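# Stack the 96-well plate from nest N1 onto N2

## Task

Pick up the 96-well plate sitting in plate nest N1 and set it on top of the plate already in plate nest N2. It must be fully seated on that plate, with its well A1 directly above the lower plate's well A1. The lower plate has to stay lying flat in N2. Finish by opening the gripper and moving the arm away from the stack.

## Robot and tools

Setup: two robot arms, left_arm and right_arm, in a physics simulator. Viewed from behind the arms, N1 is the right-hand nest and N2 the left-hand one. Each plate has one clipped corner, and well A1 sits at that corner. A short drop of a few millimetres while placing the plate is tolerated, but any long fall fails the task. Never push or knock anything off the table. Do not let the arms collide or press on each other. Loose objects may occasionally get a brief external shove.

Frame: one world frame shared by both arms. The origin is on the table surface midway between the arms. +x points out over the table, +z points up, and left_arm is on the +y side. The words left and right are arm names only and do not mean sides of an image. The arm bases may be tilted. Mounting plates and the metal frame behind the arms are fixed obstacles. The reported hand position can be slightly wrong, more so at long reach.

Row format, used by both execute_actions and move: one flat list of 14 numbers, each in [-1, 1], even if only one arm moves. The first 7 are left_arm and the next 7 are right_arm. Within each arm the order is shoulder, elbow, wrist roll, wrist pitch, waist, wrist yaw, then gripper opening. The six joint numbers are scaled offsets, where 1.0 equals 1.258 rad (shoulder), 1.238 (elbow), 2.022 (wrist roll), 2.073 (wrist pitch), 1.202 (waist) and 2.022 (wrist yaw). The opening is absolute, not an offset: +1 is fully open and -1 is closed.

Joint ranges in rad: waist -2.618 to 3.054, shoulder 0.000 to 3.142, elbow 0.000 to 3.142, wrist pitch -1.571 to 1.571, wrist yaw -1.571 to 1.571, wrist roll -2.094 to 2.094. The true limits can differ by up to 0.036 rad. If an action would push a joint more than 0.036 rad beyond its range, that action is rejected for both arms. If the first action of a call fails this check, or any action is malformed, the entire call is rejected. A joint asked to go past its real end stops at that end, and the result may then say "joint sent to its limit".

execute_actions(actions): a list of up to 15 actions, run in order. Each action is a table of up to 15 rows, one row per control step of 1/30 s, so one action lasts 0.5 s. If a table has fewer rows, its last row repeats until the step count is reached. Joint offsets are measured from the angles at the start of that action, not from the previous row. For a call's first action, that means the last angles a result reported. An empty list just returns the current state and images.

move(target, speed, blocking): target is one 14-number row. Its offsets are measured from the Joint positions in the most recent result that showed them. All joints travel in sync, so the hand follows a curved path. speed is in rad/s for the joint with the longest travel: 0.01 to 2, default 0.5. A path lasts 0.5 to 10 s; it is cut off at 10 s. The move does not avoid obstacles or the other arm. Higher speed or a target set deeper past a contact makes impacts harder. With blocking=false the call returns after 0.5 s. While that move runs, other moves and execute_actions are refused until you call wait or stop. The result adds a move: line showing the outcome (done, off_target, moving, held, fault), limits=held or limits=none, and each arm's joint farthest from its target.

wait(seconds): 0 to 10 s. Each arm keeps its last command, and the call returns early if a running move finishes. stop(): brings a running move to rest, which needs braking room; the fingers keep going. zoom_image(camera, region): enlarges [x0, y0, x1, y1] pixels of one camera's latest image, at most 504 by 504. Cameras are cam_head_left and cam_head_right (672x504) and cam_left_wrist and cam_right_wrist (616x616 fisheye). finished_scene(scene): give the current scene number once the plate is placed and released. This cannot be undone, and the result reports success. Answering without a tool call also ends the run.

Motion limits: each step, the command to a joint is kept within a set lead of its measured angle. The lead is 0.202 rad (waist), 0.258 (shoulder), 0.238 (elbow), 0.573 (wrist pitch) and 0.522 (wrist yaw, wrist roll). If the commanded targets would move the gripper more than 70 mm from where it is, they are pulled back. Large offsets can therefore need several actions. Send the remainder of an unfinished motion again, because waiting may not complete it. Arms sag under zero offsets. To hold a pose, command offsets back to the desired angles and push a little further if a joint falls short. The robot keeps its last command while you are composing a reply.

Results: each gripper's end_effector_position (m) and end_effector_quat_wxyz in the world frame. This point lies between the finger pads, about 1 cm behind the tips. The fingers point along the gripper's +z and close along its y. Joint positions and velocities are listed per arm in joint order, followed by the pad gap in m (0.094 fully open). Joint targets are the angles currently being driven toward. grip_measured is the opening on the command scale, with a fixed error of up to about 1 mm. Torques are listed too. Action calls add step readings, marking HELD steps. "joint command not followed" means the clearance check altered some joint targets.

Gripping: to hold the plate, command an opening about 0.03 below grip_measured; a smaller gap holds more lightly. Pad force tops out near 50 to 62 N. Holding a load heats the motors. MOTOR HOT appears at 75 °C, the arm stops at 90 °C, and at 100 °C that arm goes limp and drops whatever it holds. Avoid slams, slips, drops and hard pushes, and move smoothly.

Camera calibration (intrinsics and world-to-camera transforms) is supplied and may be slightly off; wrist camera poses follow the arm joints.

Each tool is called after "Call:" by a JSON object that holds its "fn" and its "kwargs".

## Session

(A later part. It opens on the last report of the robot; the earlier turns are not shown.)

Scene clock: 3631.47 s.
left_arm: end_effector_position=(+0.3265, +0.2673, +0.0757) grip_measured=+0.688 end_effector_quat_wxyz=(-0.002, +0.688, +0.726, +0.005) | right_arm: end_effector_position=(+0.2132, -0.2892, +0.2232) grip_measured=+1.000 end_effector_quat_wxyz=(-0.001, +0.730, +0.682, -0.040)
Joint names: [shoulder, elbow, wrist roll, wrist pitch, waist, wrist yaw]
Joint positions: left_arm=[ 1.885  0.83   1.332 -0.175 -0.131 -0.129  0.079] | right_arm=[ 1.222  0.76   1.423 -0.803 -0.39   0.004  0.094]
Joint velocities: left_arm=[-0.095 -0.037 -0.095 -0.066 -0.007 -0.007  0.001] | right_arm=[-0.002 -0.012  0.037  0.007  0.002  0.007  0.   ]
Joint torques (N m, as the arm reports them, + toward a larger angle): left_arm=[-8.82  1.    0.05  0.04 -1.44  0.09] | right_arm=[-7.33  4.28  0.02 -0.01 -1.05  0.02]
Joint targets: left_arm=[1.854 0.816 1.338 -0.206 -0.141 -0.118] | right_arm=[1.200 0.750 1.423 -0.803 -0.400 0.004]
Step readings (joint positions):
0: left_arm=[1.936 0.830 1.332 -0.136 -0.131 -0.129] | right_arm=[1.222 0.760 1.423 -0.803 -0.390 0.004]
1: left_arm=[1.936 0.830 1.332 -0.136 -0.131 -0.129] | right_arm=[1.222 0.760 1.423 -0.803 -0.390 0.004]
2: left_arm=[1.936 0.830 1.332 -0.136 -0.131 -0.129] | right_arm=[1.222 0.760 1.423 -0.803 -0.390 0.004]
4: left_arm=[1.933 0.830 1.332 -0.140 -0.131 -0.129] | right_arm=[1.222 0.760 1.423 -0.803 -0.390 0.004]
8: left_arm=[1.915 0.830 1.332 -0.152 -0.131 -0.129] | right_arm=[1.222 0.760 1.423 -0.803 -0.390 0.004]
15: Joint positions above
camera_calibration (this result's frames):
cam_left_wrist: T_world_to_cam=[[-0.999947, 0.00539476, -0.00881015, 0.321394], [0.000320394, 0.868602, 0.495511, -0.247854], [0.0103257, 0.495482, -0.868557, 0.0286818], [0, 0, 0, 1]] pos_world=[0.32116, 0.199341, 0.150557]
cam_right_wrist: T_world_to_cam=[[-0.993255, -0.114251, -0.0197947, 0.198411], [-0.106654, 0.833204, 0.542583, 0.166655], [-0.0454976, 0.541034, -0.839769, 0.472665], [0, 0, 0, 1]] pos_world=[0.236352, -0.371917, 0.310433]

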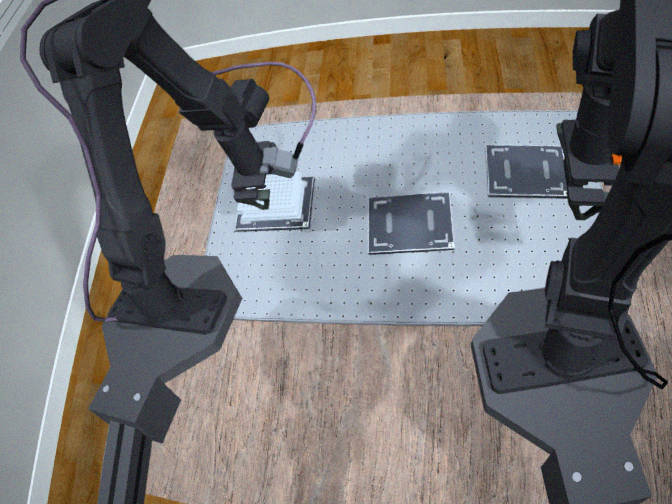

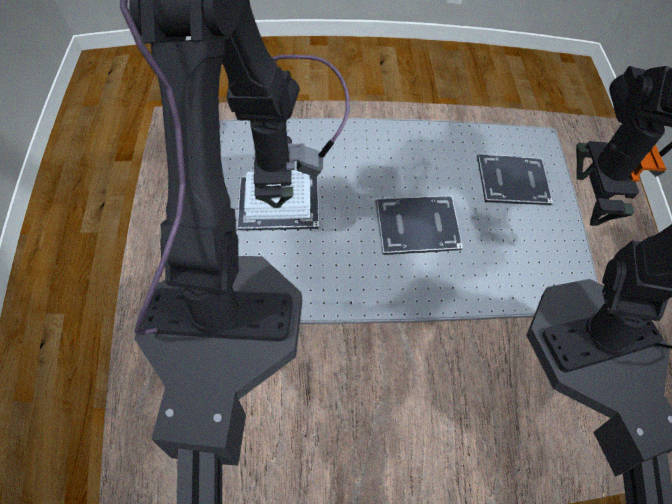

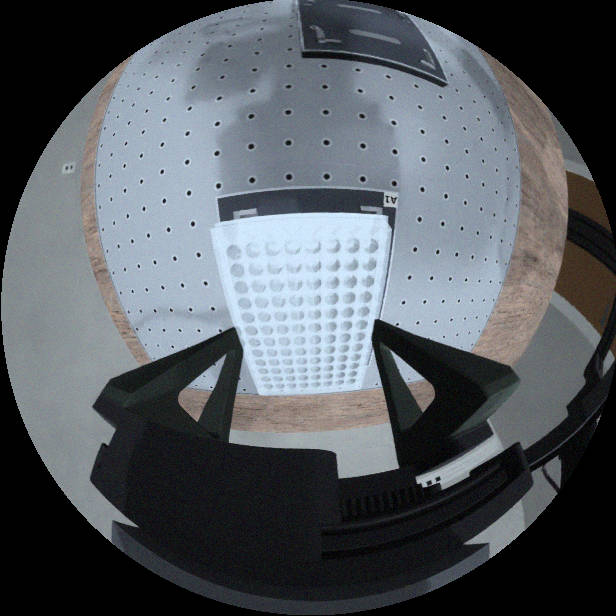

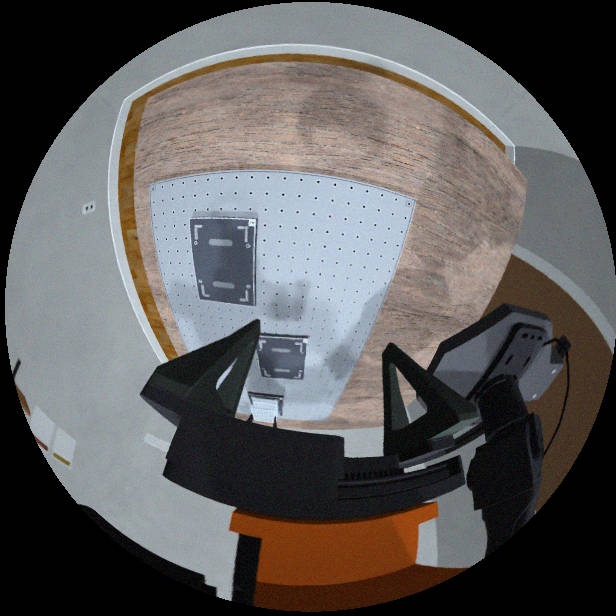

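Call:
{"fn": "move", "kwargs": {"target": [-0.083,-0.0113,0.055,-0.048,0.095,0.005,0.66,-0.0175,-0.008,0,0,-0.008,0,1], "speed": 0.3}}

Scene clock: 3638.50 s.
left_arm: end_effector_position=(+0.3301, +0.3085, +0.0945) grip_measured=+0.688 end_effector_quat_wxyz=(-0.019, +0.688, +0.726, +0.015) | right_arm: end_effector_position=(+0.2132, -0.2892, +0.2232) grip_measured=+1.000 end_effector_quat_wxyz=(-0.001, +0.730, +0.682, -0.040)
Joint names: [shoulder, elbow, wrist roll, wrist pitch, waist, wrist yaw]
Joint positions: left_arm=[ 1.802  0.83   1.435 -0.26  -0.02  -0.129  0.079] | right_arm=[ 1.222  0.76   1.423 -0.803 -0.39   0.004  0.094]
Joint velocities: left_arm=[ 0.012 -0.007 -0.007 -0.007  0.012  0.007 -0.   ] | right_arm=[-0.022 -0.007 -0.051  0.051  0.007  0.095  0.   ]
Joint torques (N m, as the arm reports them, + toward a larger angle): left_arm=[-8.43  1.28  0.07  0.   -0.27  0.08] | right_arm=[-7.33  4.29  0.01  0.   -1.04  0.01]
Joint targets: left_arm=[1.781 0.816 1.443 -0.275 -0.017 -0.118] | right_arm=[1.200 0.750 1.423 -0.803 -0.400 0.004]
move: off_target (left_arm, right_arm); limits=none; left_arm: farthest joint: the shoulder, 0.021 radians from its target (0.097 radians at the start); right_arm: farthest joint: the shoulder, 0.022 radians from its target (0.022 radians at the start)
camera_calibration (this result's frames):
cam_left_wrist: T_world_to_cam=[[-0.999988, 0.00469252, 0.00122109, 0.324224], [0.00462868, 0.848808, 0.528681, -0.291383], [0.00144437, 0.52868, -0.84882, 0.0153218], [0, 0, 0, 1]] pos_world=[0.325546, 0.237706, 0.166658]
cam_right_wrist: T_world_to_cam=[[-0.993255, -0.114251, -0.0197947, 0.198411], [-0.106654, 0.833204, 0.542583, 0.166655], [-0.0454976, 0.541034, -0.839769, 0.472665], [0, 0, 0, 1]] pos_world=[0.236352, -0.371917, 0.310433]

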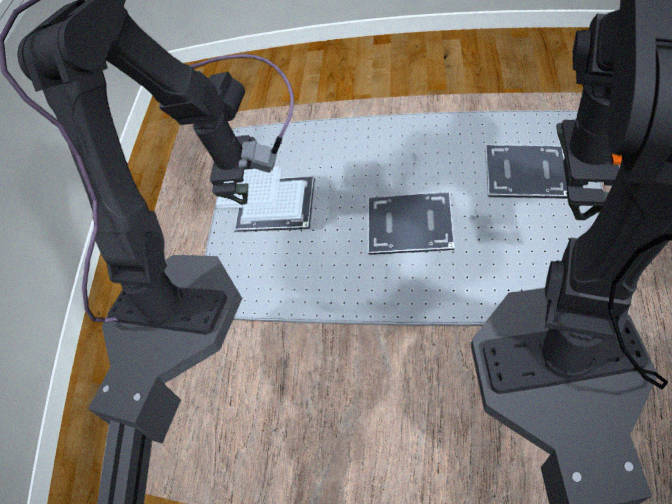

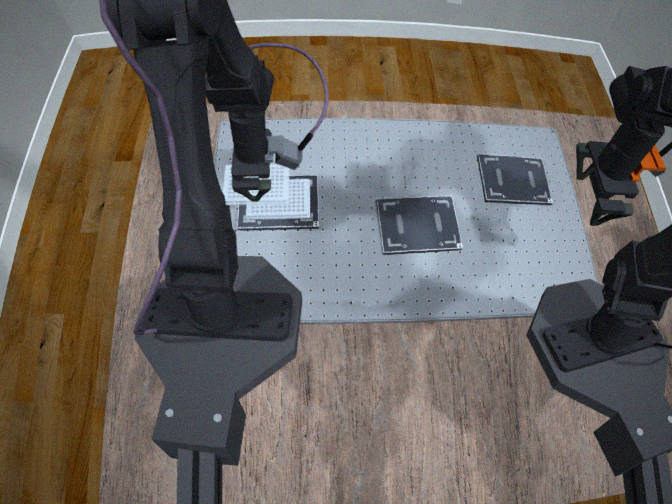

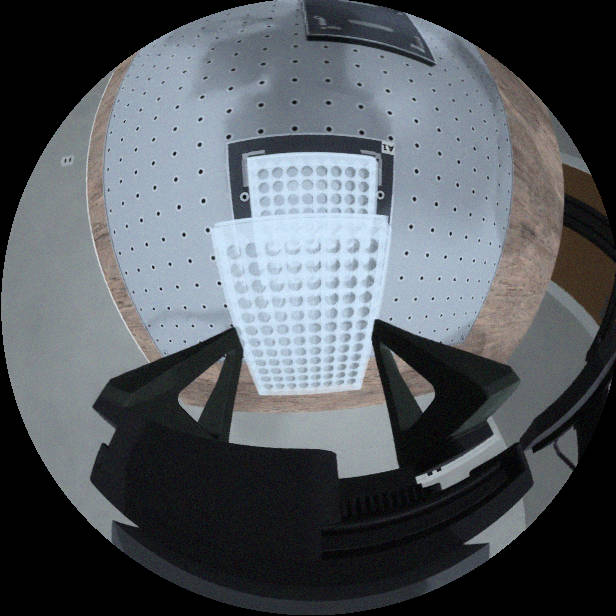

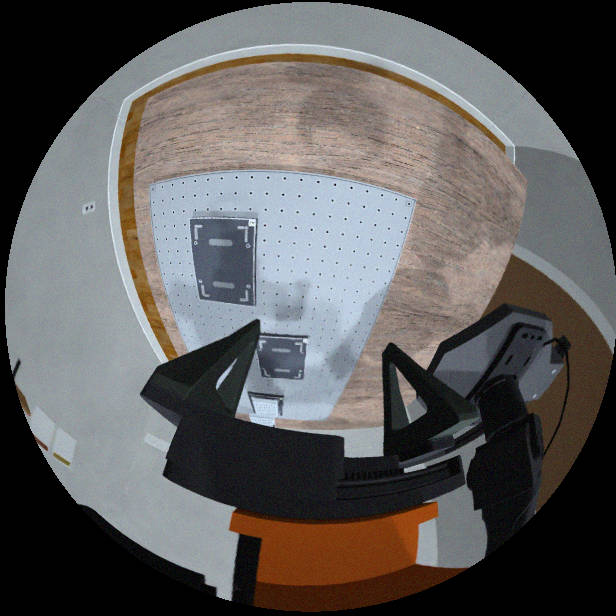

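Call:
{"fn": "zoom_image", "kwargs": {"camera": "cam_left_wrist", "region": [220, 125, 410, 245]}}

Call:
{"fn": "zoom_image", "kwargs": {"camera": "cam_left_wrist", "region": [340, 135, 410, 190]}}

Region (220, 125, 410, 245) of cam_left_wrist's 616x616 image, scaled by 2.653, with more detail than that image has; it fills the top 318 rows of this view, and the rest is white.

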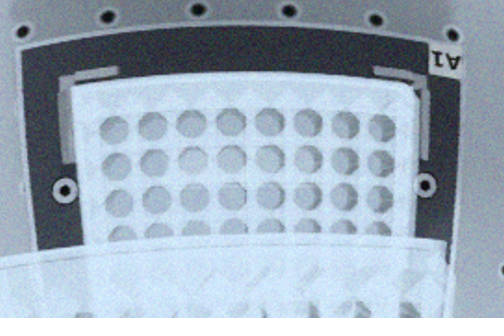

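Region (340, 135, 410, 190) of cam_left_wrist's 616x616 image, scaled by 7.200, with more detail than that image has; it fills the top 396 rows of this view, and the rest is white.

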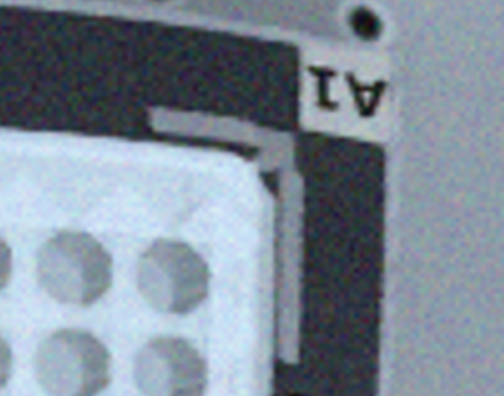

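Call:
{"fn": "zoom_image", "kwargs": {"camera": "cam_left_wrist", "region": [230, 140, 300, 195]}}

Region (230, 140, 300, 195) of cam_left_wrist's 616x616 image, scaled by 7.200, with more detail than that image has; it fills the top 396 rows of this view, and the rest is white.

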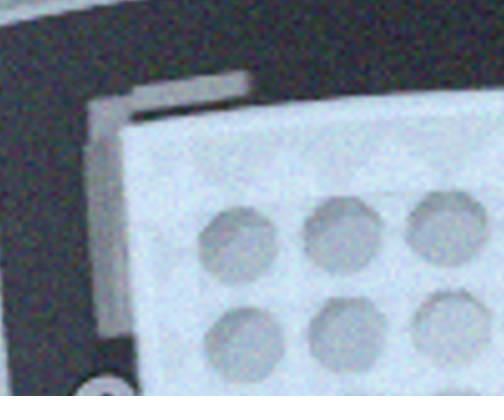

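Call:
{"fn": "zoom_image", "kwargs": {"camera": "cam_left_wrist", "region": [200, 200, 400, 280]}}

Region (200, 200, 400, 280) of cam_left_wrist's 616x616 image, scaled by 2.520, with more detail than that image has; it fills the top 202 rows of this view, and the rest is white.

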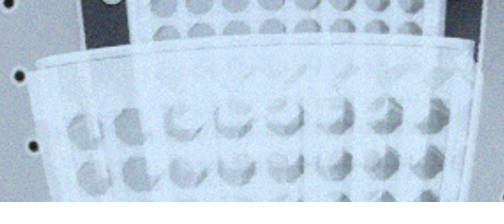

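Call:
{"fn": "zoom_image", "kwargs": {"camera": "cam_left_wrist", "region": [200, 210, 260, 260]}}

Call:
{"fn": "zoom_image", "kwargs": {"camera": "cam_left_wrist", "region": [345, 205, 405, 255]}}

Region (200, 210, 260, 260) of cam_left_wrist's 616x616 image, scaled by 8.400, with more detail than that image has.

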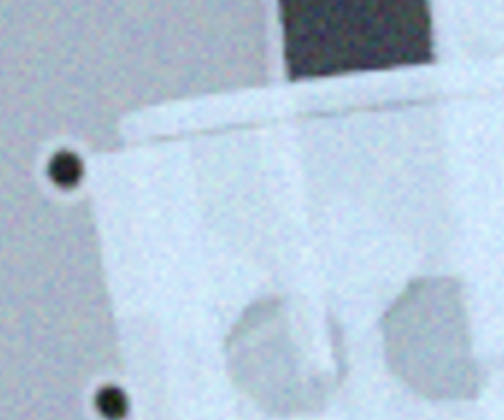

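Region (345, 205, 405, 255) of cam_left_wrist's 616x616 image, scaled by 8.400, with more detail than that image has.

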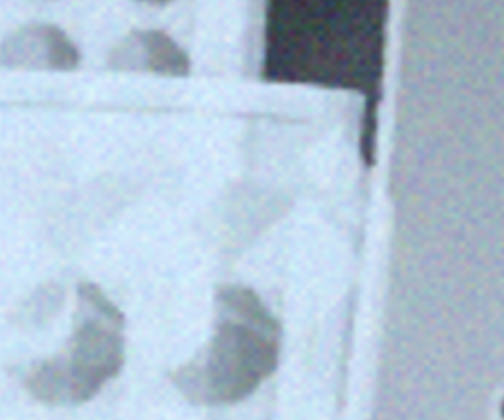

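Call:
{"fn": "zoom_image", "kwargs": {"camera": "cam_head_right", "region": [225, 160, 335, 240]}}

Region (225, 160, 335, 240) of cam_head_right's 672x504 image, scaled by 4.582, with more detail than that image has; it fills the top 367 rows of this view, and the rest is white.

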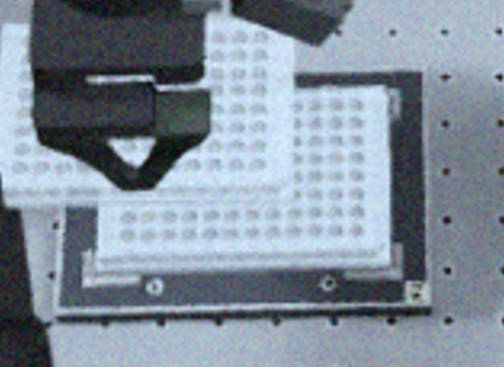

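Call:
{"fn": "zoom_image", "kwargs": {"camera": "cam_head_right", "region": [270, 185, 330, 230]}}

Region (270, 185, 330, 230) of cam_head_right's 672x504 image, scaled by 8.400, with more detail than that image has; it fills the top 378 rows of this view, and the rest is white.

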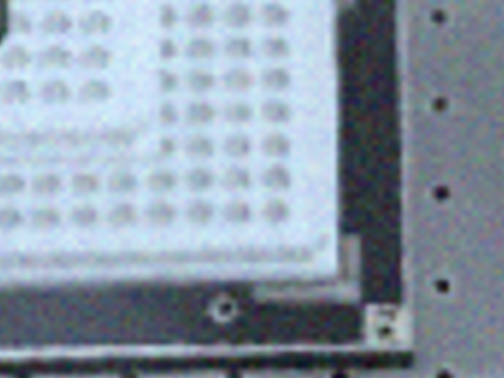

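Call:
{"fn": "zoom_image", "kwargs": {"camera": "cam_head_right", "region": [235, 190, 295, 235]}}

Region (235, 190, 295, 235) of cam_head_right's 672x504 image, scaled by 8.400, with more detail than that image has; it fills the top 378 rows of this view, and the rest is white.

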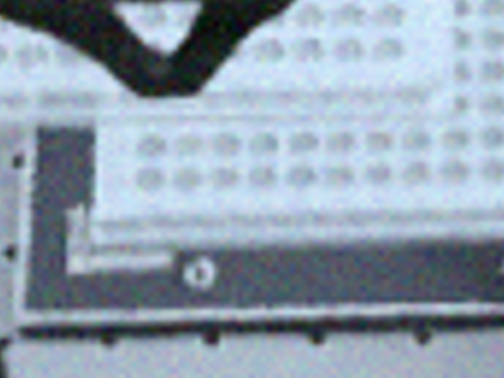

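Call:
{"fn": "zoom_image", "kwargs": {"camera": "cam_left_wrist", "region": [236, 146, 276, 186]}}

Call:
{"fn": "zoom_image", "kwargs": {"camera": "cam_left_wrist", "region": [356, 146, 396, 186]}}

Region (236, 146, 276, 186) of cam_left_wrist's 616x616 image, scaled by 12.600, with more detail than that image has.

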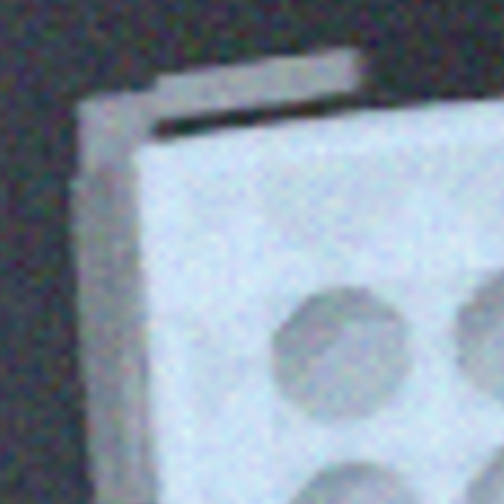

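Region (356, 146, 396, 186) of cam_left_wrist's 616x616 image, scaled by 12.600, with more detail than that image has.

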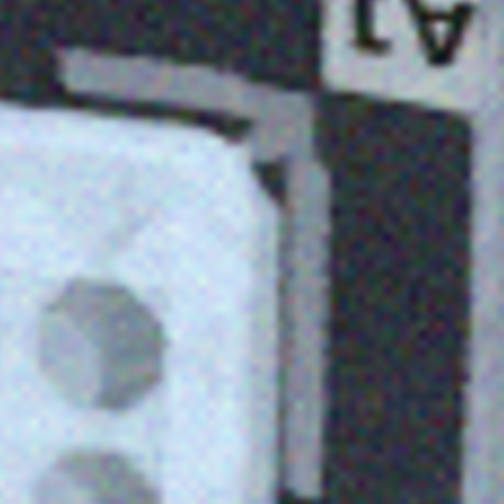

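Call:
{"fn": "move", "kwargs": {"target": [0.0787,-0.0113,-0.0529,0.0458,-0.0986,0.005,0.66,-0.0175,-0.008,0,0,-0.008,0,1], "speed": 0.3}}

Scene clock: 3759.57 s.
left_arm: end_effector_position=(+0.3244, +0.2676, +0.0727) grip_measured=+0.688 end_effector_quat_wxyz=(-0.005, +0.689, +0.724, +0.002) | right_arm: end_effector_position=(+0.2132, -0.2892, +0.2232) grip_measured=+1.000 end_effector_quat_wxyz=(-0.001, +0.730, +0.682, -0.040)
Joint names: [shoulder, elbow, wrist roll, wrist pitch, waist, wrist yaw]
Joint positions: left_arm=[ 1.897  0.83   1.335 -0.172 -0.13  -0.128  0.079] | right_arm=[ 1.222  0.76   1.423 -0.803 -0.39   0.004  0.094]
Joint velocities: left_arm=[-0.007  0.002  0.022  0.037 -0.007  0.066  0.001] | right_arm=[-0.007 -0.007 -0.051 -0.037  0.002  0.022  0.   ]
Joint torques (N m, as the arm reports them, + toward a larger angle): left_arm=[-6.8   0.91 -0.06  0.17 -1.34  0.09] | right_arm=[-7.34  4.27  0.01  0.   -1.04  0.01]
Joint targets: left_arm=[1.901 0.816 1.328 -0.165 -0.139 -0.119] | right_arm=[1.200 0.750 1.423 -0.803 -0.400 0.004]
move: off_target (right_arm); limits=none; left_arm: farthest joint: the elbow, 0.014 radians from its target (0.014 radians at the start); right_arm: farthest joint: the shoulder, 0.022 radians from its target (0.022 radians at the start)
camera_calibration (this result's frames):
cam_left_wrist: T_world_to_cam=[[-0.999959, 0.00902311, -0.00121443, 0.317696], [0.00722882, 0.867949, 0.4966, -0.248725], [0.00553494, 0.496571, -0.867979, 0.0271909], [0, 0, 0, 1]] pos_world=[0.31933, 0.199512, 0.147504]
cam_right_wrist: T_world_to_cam=[[-0.993255, -0.114251, -0.0197947, 0.198411], [-0.106654, 0.833204, 0.542583, 0.166655], [-0.0454976, 0.541034, -0.839769, 0.472665], [0, 0, 0, 1]] pos_world=[0.236352, -0.371917, 0.310433]

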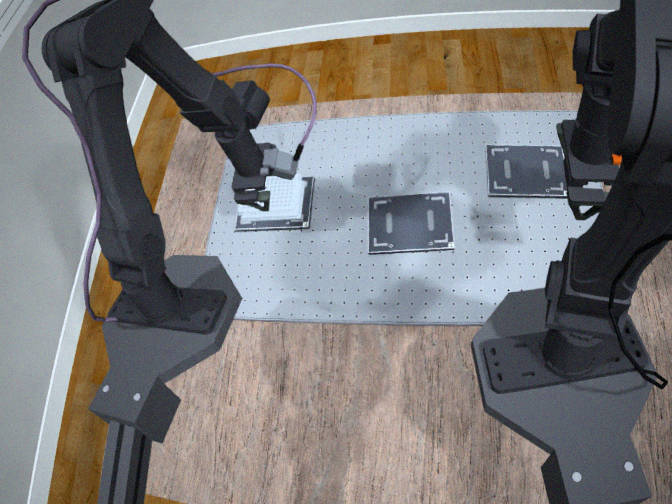

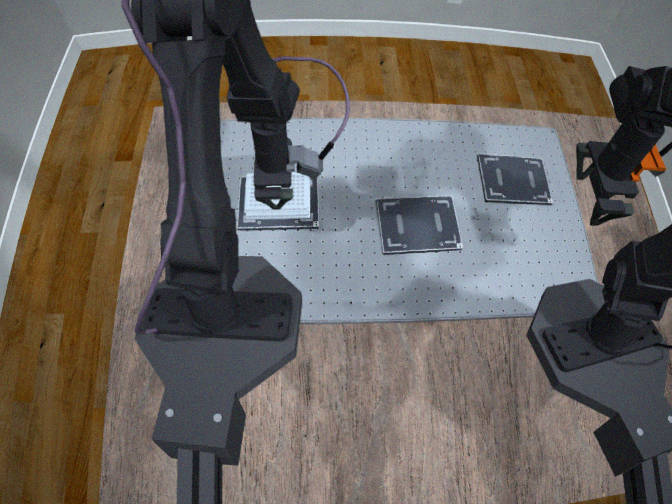

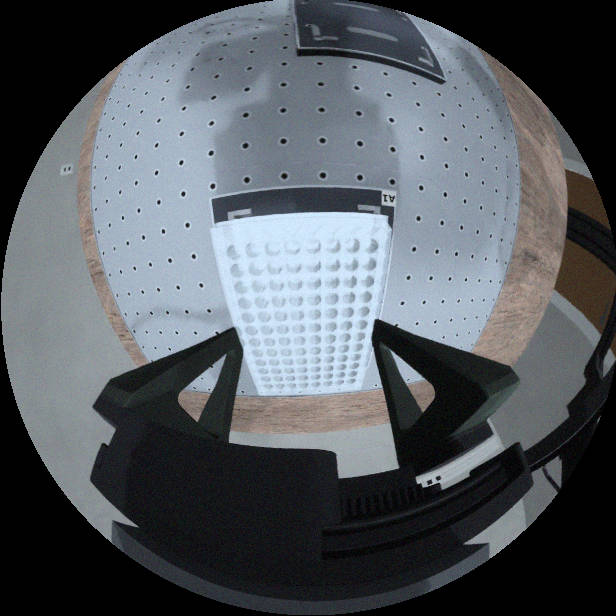

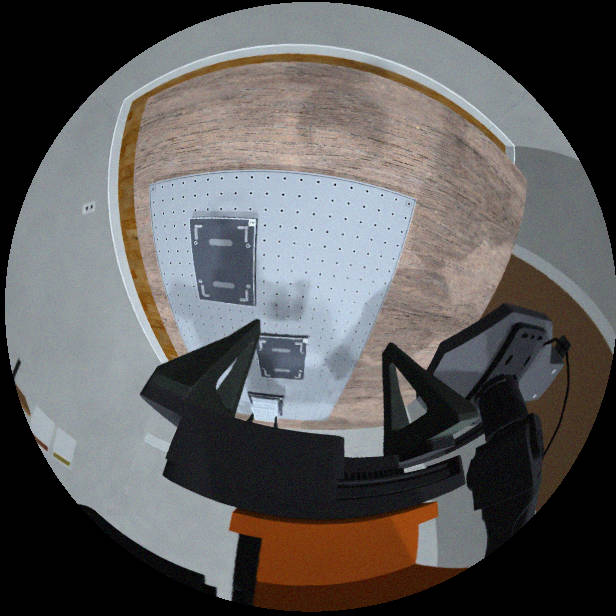

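Call:
{"fn": "move", "kwargs": {"target": [0.0254,-0.0113,-0.002,0.016,-0.008,0.005,0.66,-0.0175,-0.008,0,0,-0.008,0,1], "speed": 0.05}}

Scene clock: 3764.57 s.
left_arm: end_effector_position=(+0.3241, +0.2669, +0.0664) grip_measured=+0.688 end_effector_quat_wxyz=(-0.004, +0.689, +0.725, +0.003) | right_arm: end_effector_position=(+0.2132, -0.2892, +0.2232) grip_measured=+1.000 end_effector_quat_wxyz=(-0.001, +0.730, +0.682, -0.040)
Joint names: [shoulder, elbow, wrist roll, wrist pitch, waist, wrist yaw]
Joint positions: left_arm=[ 1.921  0.83   1.335 -0.145 -0.13  -0.128  0.079] | right_arm=[ 1.222  0.76   1.423 -0.803 -0.39   0.004  0.094]
Joint velocities: left_arm=[ 0.012 -0.002  0.007  0.007 -0.012  0.066 -0.001] | right_arm=[ 0.017 -0.002 -0.007 -0.007 -0.007  0.095  0.   ]
Joint torques (N m, as the arm reports them, + toward a larger angle): left_arm=[-6.62  0.81 -0.03  0.2  -1.46  0.09] | right_arm=[-7.34  4.29  0.01  0.   -1.05  0.02]
Joint targets: left_arm=[1.929 0.816 1.332 -0.138 -0.140 -0.118] | right_arm=[1.200 0.750 1.423 -0.803 -0.400 0.004]
move: off_target (right_arm); limits=none; left_arm: farthest joint: the elbow, 0.014 radians from its target (0.014 radians at the start); right_arm: farthest joint: the shoulder, 0.022 radians from its target (0.022 radians at the start)
camera_calibration (this result's frames):
cam_left_wrist: T_world_to_cam=[[-0.999959, 0.00836974, -0.00345576, 0.317784], [0.00555159, 0.868161, 0.496252, -0.244425], [0.00715366, 0.496212, -0.868172, 0.021619], [0, 0, 0, 1]] pos_world=[0.318973, 0.198812, 0.141163]
cam_right_wrist: T_world_to_cam=[[-0.993255, -0.114251, -0.0197947, 0.198411], [-0.106654, 0.833204, 0.542583, 0.166655], [-0.0454976, 0.541034, -0.839769, 0.472665], [0, 0, 0, 1]] pos_world=[0.236352, -0.371917, 0.310433]

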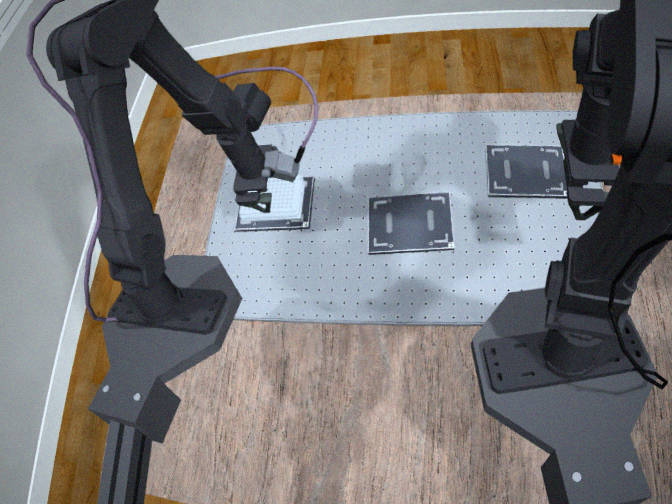

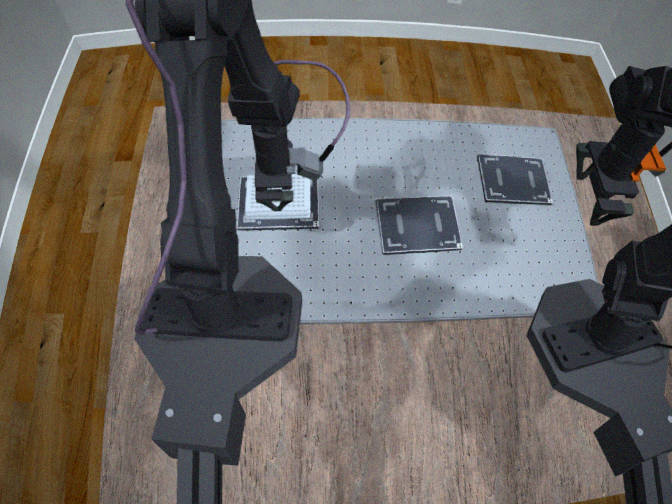

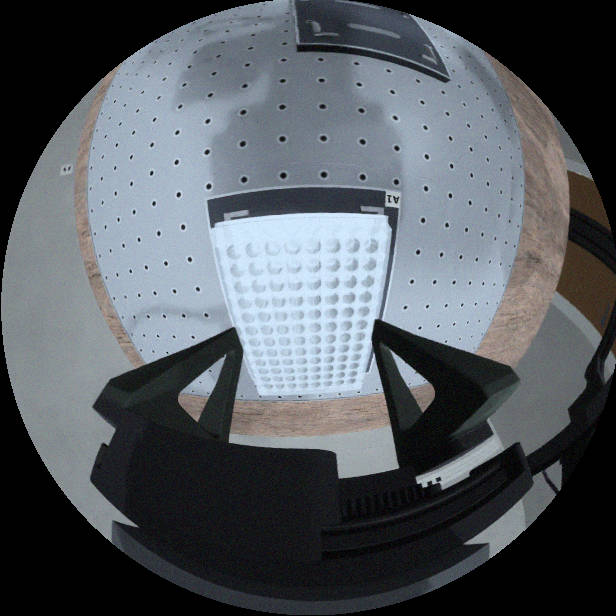

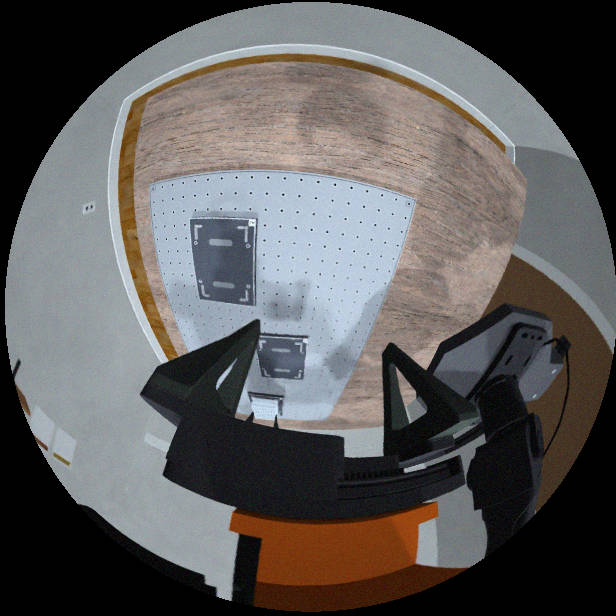

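Call:
{"fn": "zoom_image", "kwargs": {"camera": "cam_left_wrist", "region": [200, 190, 410, 260]}}

Region (200, 190, 410, 260) of cam_left_wrist's 616x616 image, scaled by 2.400, with more detail than that image has.

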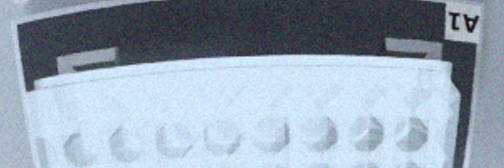

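Call:
{"fn": "execute_actions", "kwargs": {"actions": [[[0.006,-0.0113,-0.001,0.004,0.006,0.005,0.66,-0.0175,-0.008,0,0,-0.008,0,1],[0.007,-0.0113,-0.001,0.004,0.007,0.005,0.66,-0.0175,-0.008,0,0,-0.008,0,1],[0.008,-0.0113,-0.001,0.0045,0.008,0.005,0.66,-0.0175,-0.008,0,0,-0.008,0,1],[0.009,-0.0113,-0.001,0.005,0.008,0.005,0.66,-0.0175,-0.008,0,0,-0.008,0,1],[0.010,-0.0113,-0.001,0.0055,0.008,0.005,0.66,-0.0175,-0.008,0,0,-0.008,0,1],[0.011,-0.0113,-0.001,0.006,0.008,0.005,0.66,-0.0175,-0.008,0,0,-0.008,0,1],[0.012,-0.0113,-0.001,0.006,0.008,0.005,0.66,-0.0175,-0.008,0,0,-0.008,0,1],[0.013,-0.0113,-0.001,0.006,0.008,0.005,0.66,-0.0175,-0.008,0,0,-0.008,0,1]]]}}

Scene clock: 3772.87 s.
left_arm: end_effector_position=(+0.3234, +0.2667, +0.0640) grip_measured=+0.688 end_effector_quat_wxyz=(-0.005, +0.689, +0.725, +0.003) | right_arm: end_effector_position=(+0.2132, -0.2892, +0.2232) grip_measured=+1.000 end_effector_quat_wxyz=(-0.001, +0.730, +0.682, -0.040)
Joint names: [shoulder, elbow, wrist roll, wrist pitch, waist, wrist yaw]
Joint positions: left_arm=[ 1.93   0.83   1.335 -0.137 -0.13  -0.128  0.079] | right_arm=[ 1.222  0.76   1.423 -0.803 -0.39   0.004  0.094]
Joint velocities: left_arm=[ 0.027  0.007 -0.007  0.022  0.002 -0.066 -0.   ] | right_arm=[ 0.012 -0.007  0.007 -0.037  0.012  0.051  0.   ]
Joint torques (N m, as the arm reports them, + toward a larger angle): left_arm=[-6.82  0.77 -0.01  0.18 -0.21  0.1 ] | right_arm=[-7.33  4.26  0.01  0.   -1.03  0.02]
Joint targets: left_arm=[1.938 0.816 1.333 -0.132 -0.121 -0.118] | right_arm=[1.200 0.750 1.423 -0.803 -0.400 0.004]
Step readings (joint positions):
0: left_arm=[1.921 0.830 1.335 -0.144 -0.130 -0.128] | right_arm=[1.222 0.760 1.423 -0.803 -0.390 0.004]
1: left_arm=[1.921 0.830 1.335 -0.144 -0.130 -0.128] | right_arm=[1.222 0.760 1.423 -0.803 -0.390 0.004]
2: left_arm=[1.921 0.830 1.335 -0.144 -0.130 -0.128] | right_arm=[1.222 0.760 1.423 -0.803 -0.390 0.004]
4: left_arm=[1.921 0.830 1.335 -0.143 -0.130 -0.128] | right_arm=[1.222 0.760 1.423 -0.803 -0.390 0.004]
8: left_arm=[1.921 0.830 1.335 -0.140 -0.130 -0.128] | right_arm=[1.222 0.760 1.423 -0.803 -0.390 0.004]
15: Joint positions above
camera_calibration (this result's frames):
cam_left_wrist: T_world_to_cam=[[-0.999962, 0.00855113, -0.00196419, 0.316927], [0.00644762, 0.868021, 0.496485, -0.243373], [0.00595047, 0.496453, -0.868043, 0.0199548], [0, 0, 0, 1]] pos_world=[0.318366, 0.198637, 0.138775]
cam_right_wrist: T_world_to_cam=[[-0.993255, -0.114251, -0.0197947, 0.198411], [-0.106654, 0.833204, 0.542583, 0.166655], [-0.0454976, 0.541034, -0.839769, 0.472665], [0, 0, 0, 1]] pos_world=[0.236352, -0.371917, 0.310433]

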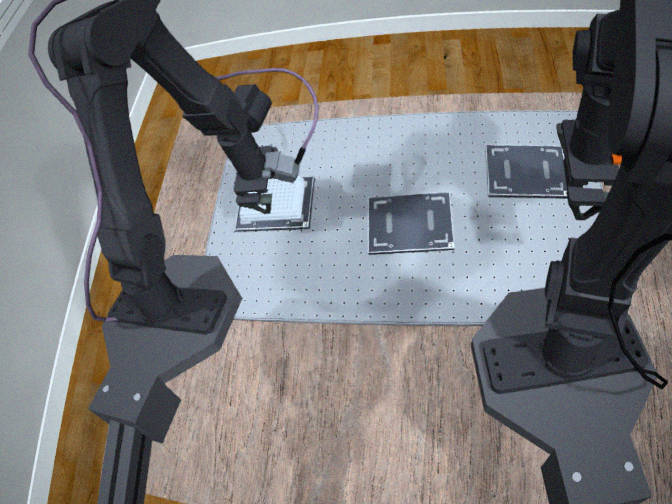

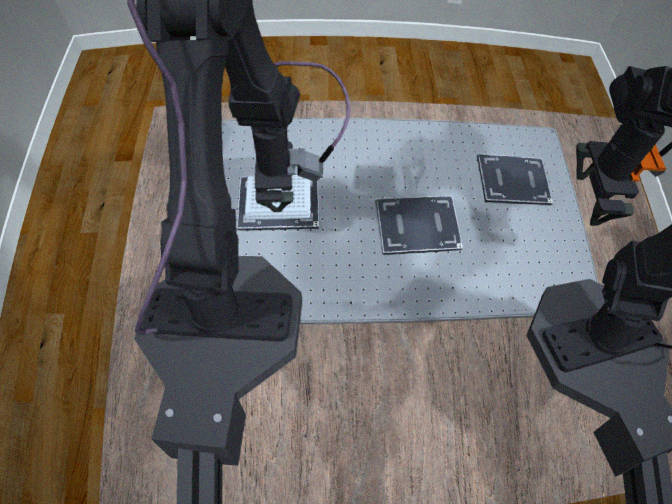

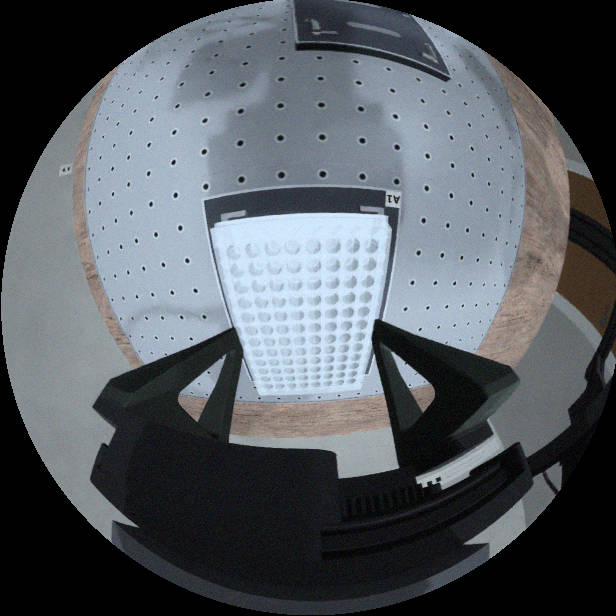

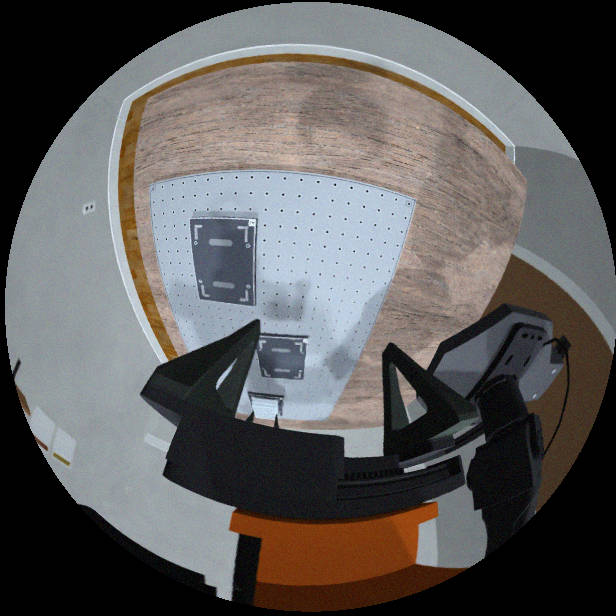

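Call:
{"fn": "execute_actions", "kwargs": {"actions": [[[0.006,-0.0113,-0.001,0.003,0.010,0.005,0.66,-0.0175,-0.008,0,0,-0.008,0,1],[0.006,-0.0113,-0.001,0.003,0.011,0.005,0.66,-0.0175,-0.008,0,0,-0.008,0,1],[0.007,-0.0113,-0.001,0.003,0.012,0.005,0.66,-0.0175,-0.008,0,0,-0.008,0,1],[0.007,-0.0113,-0.001,0.003,0.012,0.005,0.66,-0.0175,-0.008,0,0,-0.008,0,1],[0.008,-0.0113,-0.001,0.0035,0.012,0.005,0.66,-0.0175,-0.008,0,0,-0.008,0,1],[0.009,-0.0113,-0.001,0.004,0.012,0.005,0.66,-0.0175,-0.008,0,0,-0.008,0,1],[0.010,-0.0113,-0.001,0.0045,0.012,0.005,0.66,-0.0175,-0.008,0,0,-0.008,0,1],[0.011,-0.0113,-0.001,0.005,0.012,0.005,0.66,-0.0175,-0.008,0,0,-0.008,0,1]]]}}

Scene clock: 3779.30 s.
left_arm: end_effector_position=(+0.3236, +0.2693, +0.0636) grip_measured=+0.688 end_effector_quat_wxyz=(-0.006, +0.687, +0.727, +0.003) | right_arm: end_effector_position=(+0.2132, -0.2892, +0.2232) grip_measured=+1.000 end_effector_quat_wxyz=(-0.001, +0.730, +0.682, -0.040)
Joint names: [shoulder, elbow, wrist roll, wrist pitch, waist, wrist yaw]
Joint positions: left_arm=[ 1.931  0.83   1.335 -0.137 -0.123 -0.128  0.079] | right_arm=[ 1.222  0.76   1.423 -0.803 -0.39   0.004  0.094]
Joint velocities: left_arm=[-0.012  0.017  0.022  0.022 -0.012 -0.051 -0.001] | right_arm=[-0.012 -0.007 -0.066 -0.022 -0.002 -0.066  0.   ]
Joint torques (N m, as the arm reports them, + toward a larger angle): left_arm=[-6.24  0.76 -0.02  0.22 -0.35  0.09] | right_arm=[-7.34  4.25  0.02  0.   -1.05  0.01]
Joint targets: left_arm=[1.944 0.816 1.333 -0.127 -0.116 -0.118] | right_arm=[1.200 0.750 1.423 -0.803 -0.400 0.004]
Step readings (joint positions):
0: left_arm=[1.931 0.830 1.335 -0.137 -0.130 -0.128] | right_arm=[1.222 0.760 1.423 -0.803 -0.390 0.004]
1: left_arm=[1.931 0.830 1.335 -0.137 -0.130 -0.128] | right_arm=[1.222 0.760 1.423 -0.803 -0.390 0.004]
2: left_arm=[1.931 0.830 1.335 -0.137 -0.129 -0.128] | right_arm=[1.222 0.760 1.423 -0.803 -0.390 0.004]
4: left_arm=[1.931 0.830 1.335 -0.137 -0.125 -0.128] | right_arm=[1.222 0.760 1.423 -0.803 -0.390 0.004]
8: left_arm=[1.931 0.830 1.335 -0.137 -0.123 -0.128] | right_arm=[1.222 0.760 1.423 -0.803 -0.390 0.004]
15: Joint positions above
camera_calibration (this result's frames):
cam_left_wrist: T_world_to_cam=[[-0.999998, 0.00145208, -0.00114023, 0.318979], [0.000690363, 0.866881, 0.498514, -0.243454], [0.00171232, 0.498512, -0.866881, 0.0190698], [0, 0, 0, 1]] pos_world=[0.319114, 0.201076, 0.13826]
cam_right_wrist: T_world_to_cam=[[-0.993255, -0.114251, -0.0197947, 0.198411], [-0.106654, 0.833204, 0.542583, 0.166655], [-0.0454976, 0.541034, -0.839769, 0.472665], [0, 0, 0, 1]] pos_world=[0.236352, -0.371917, 0.310433]

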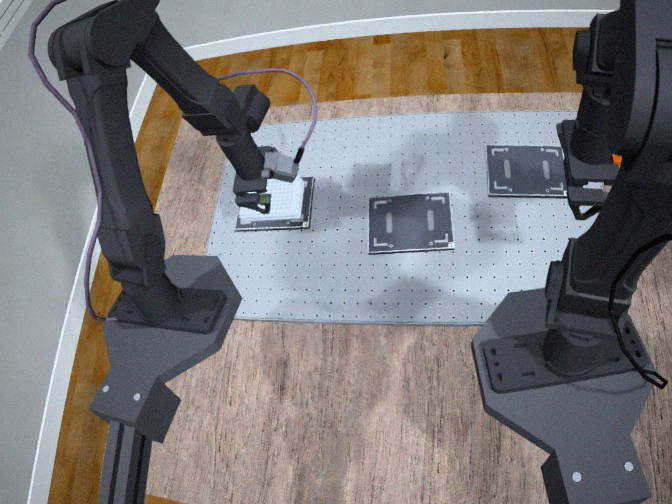

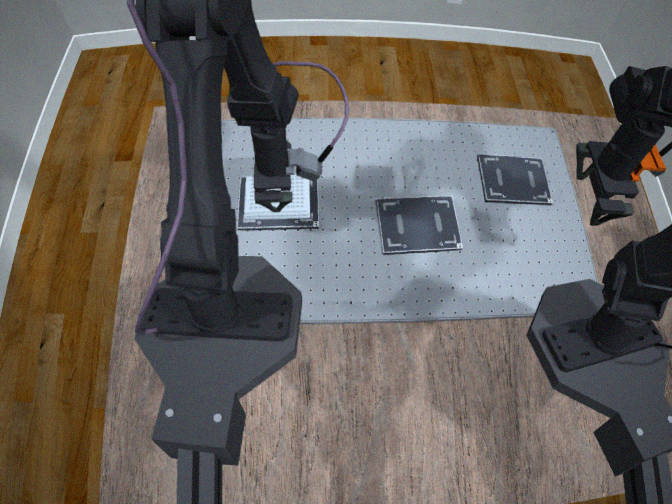

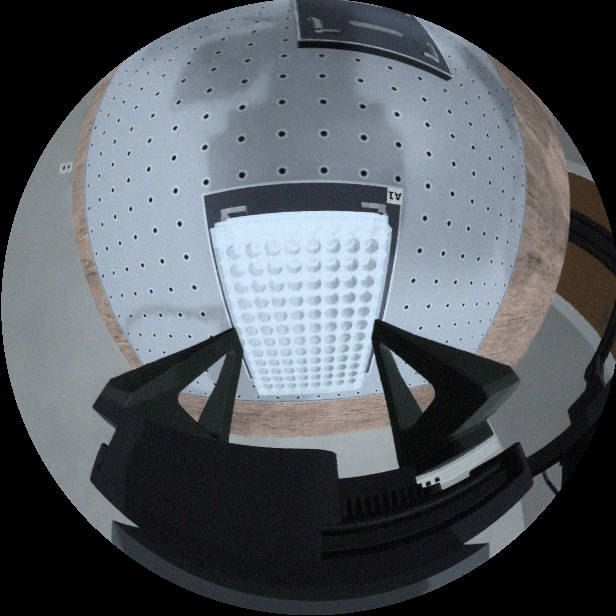

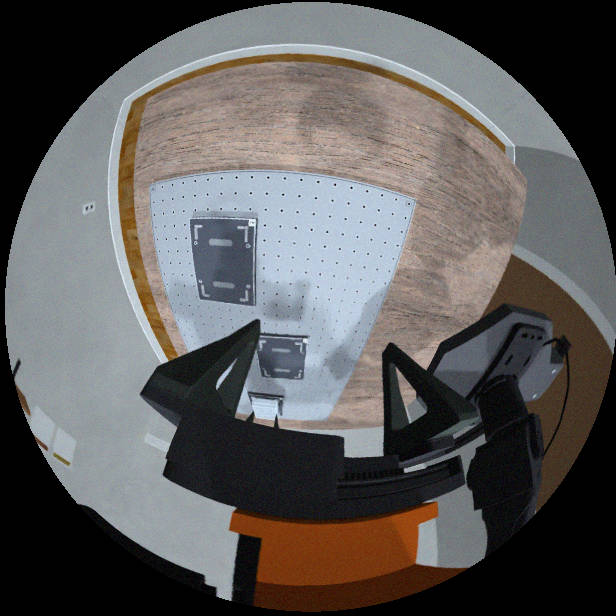

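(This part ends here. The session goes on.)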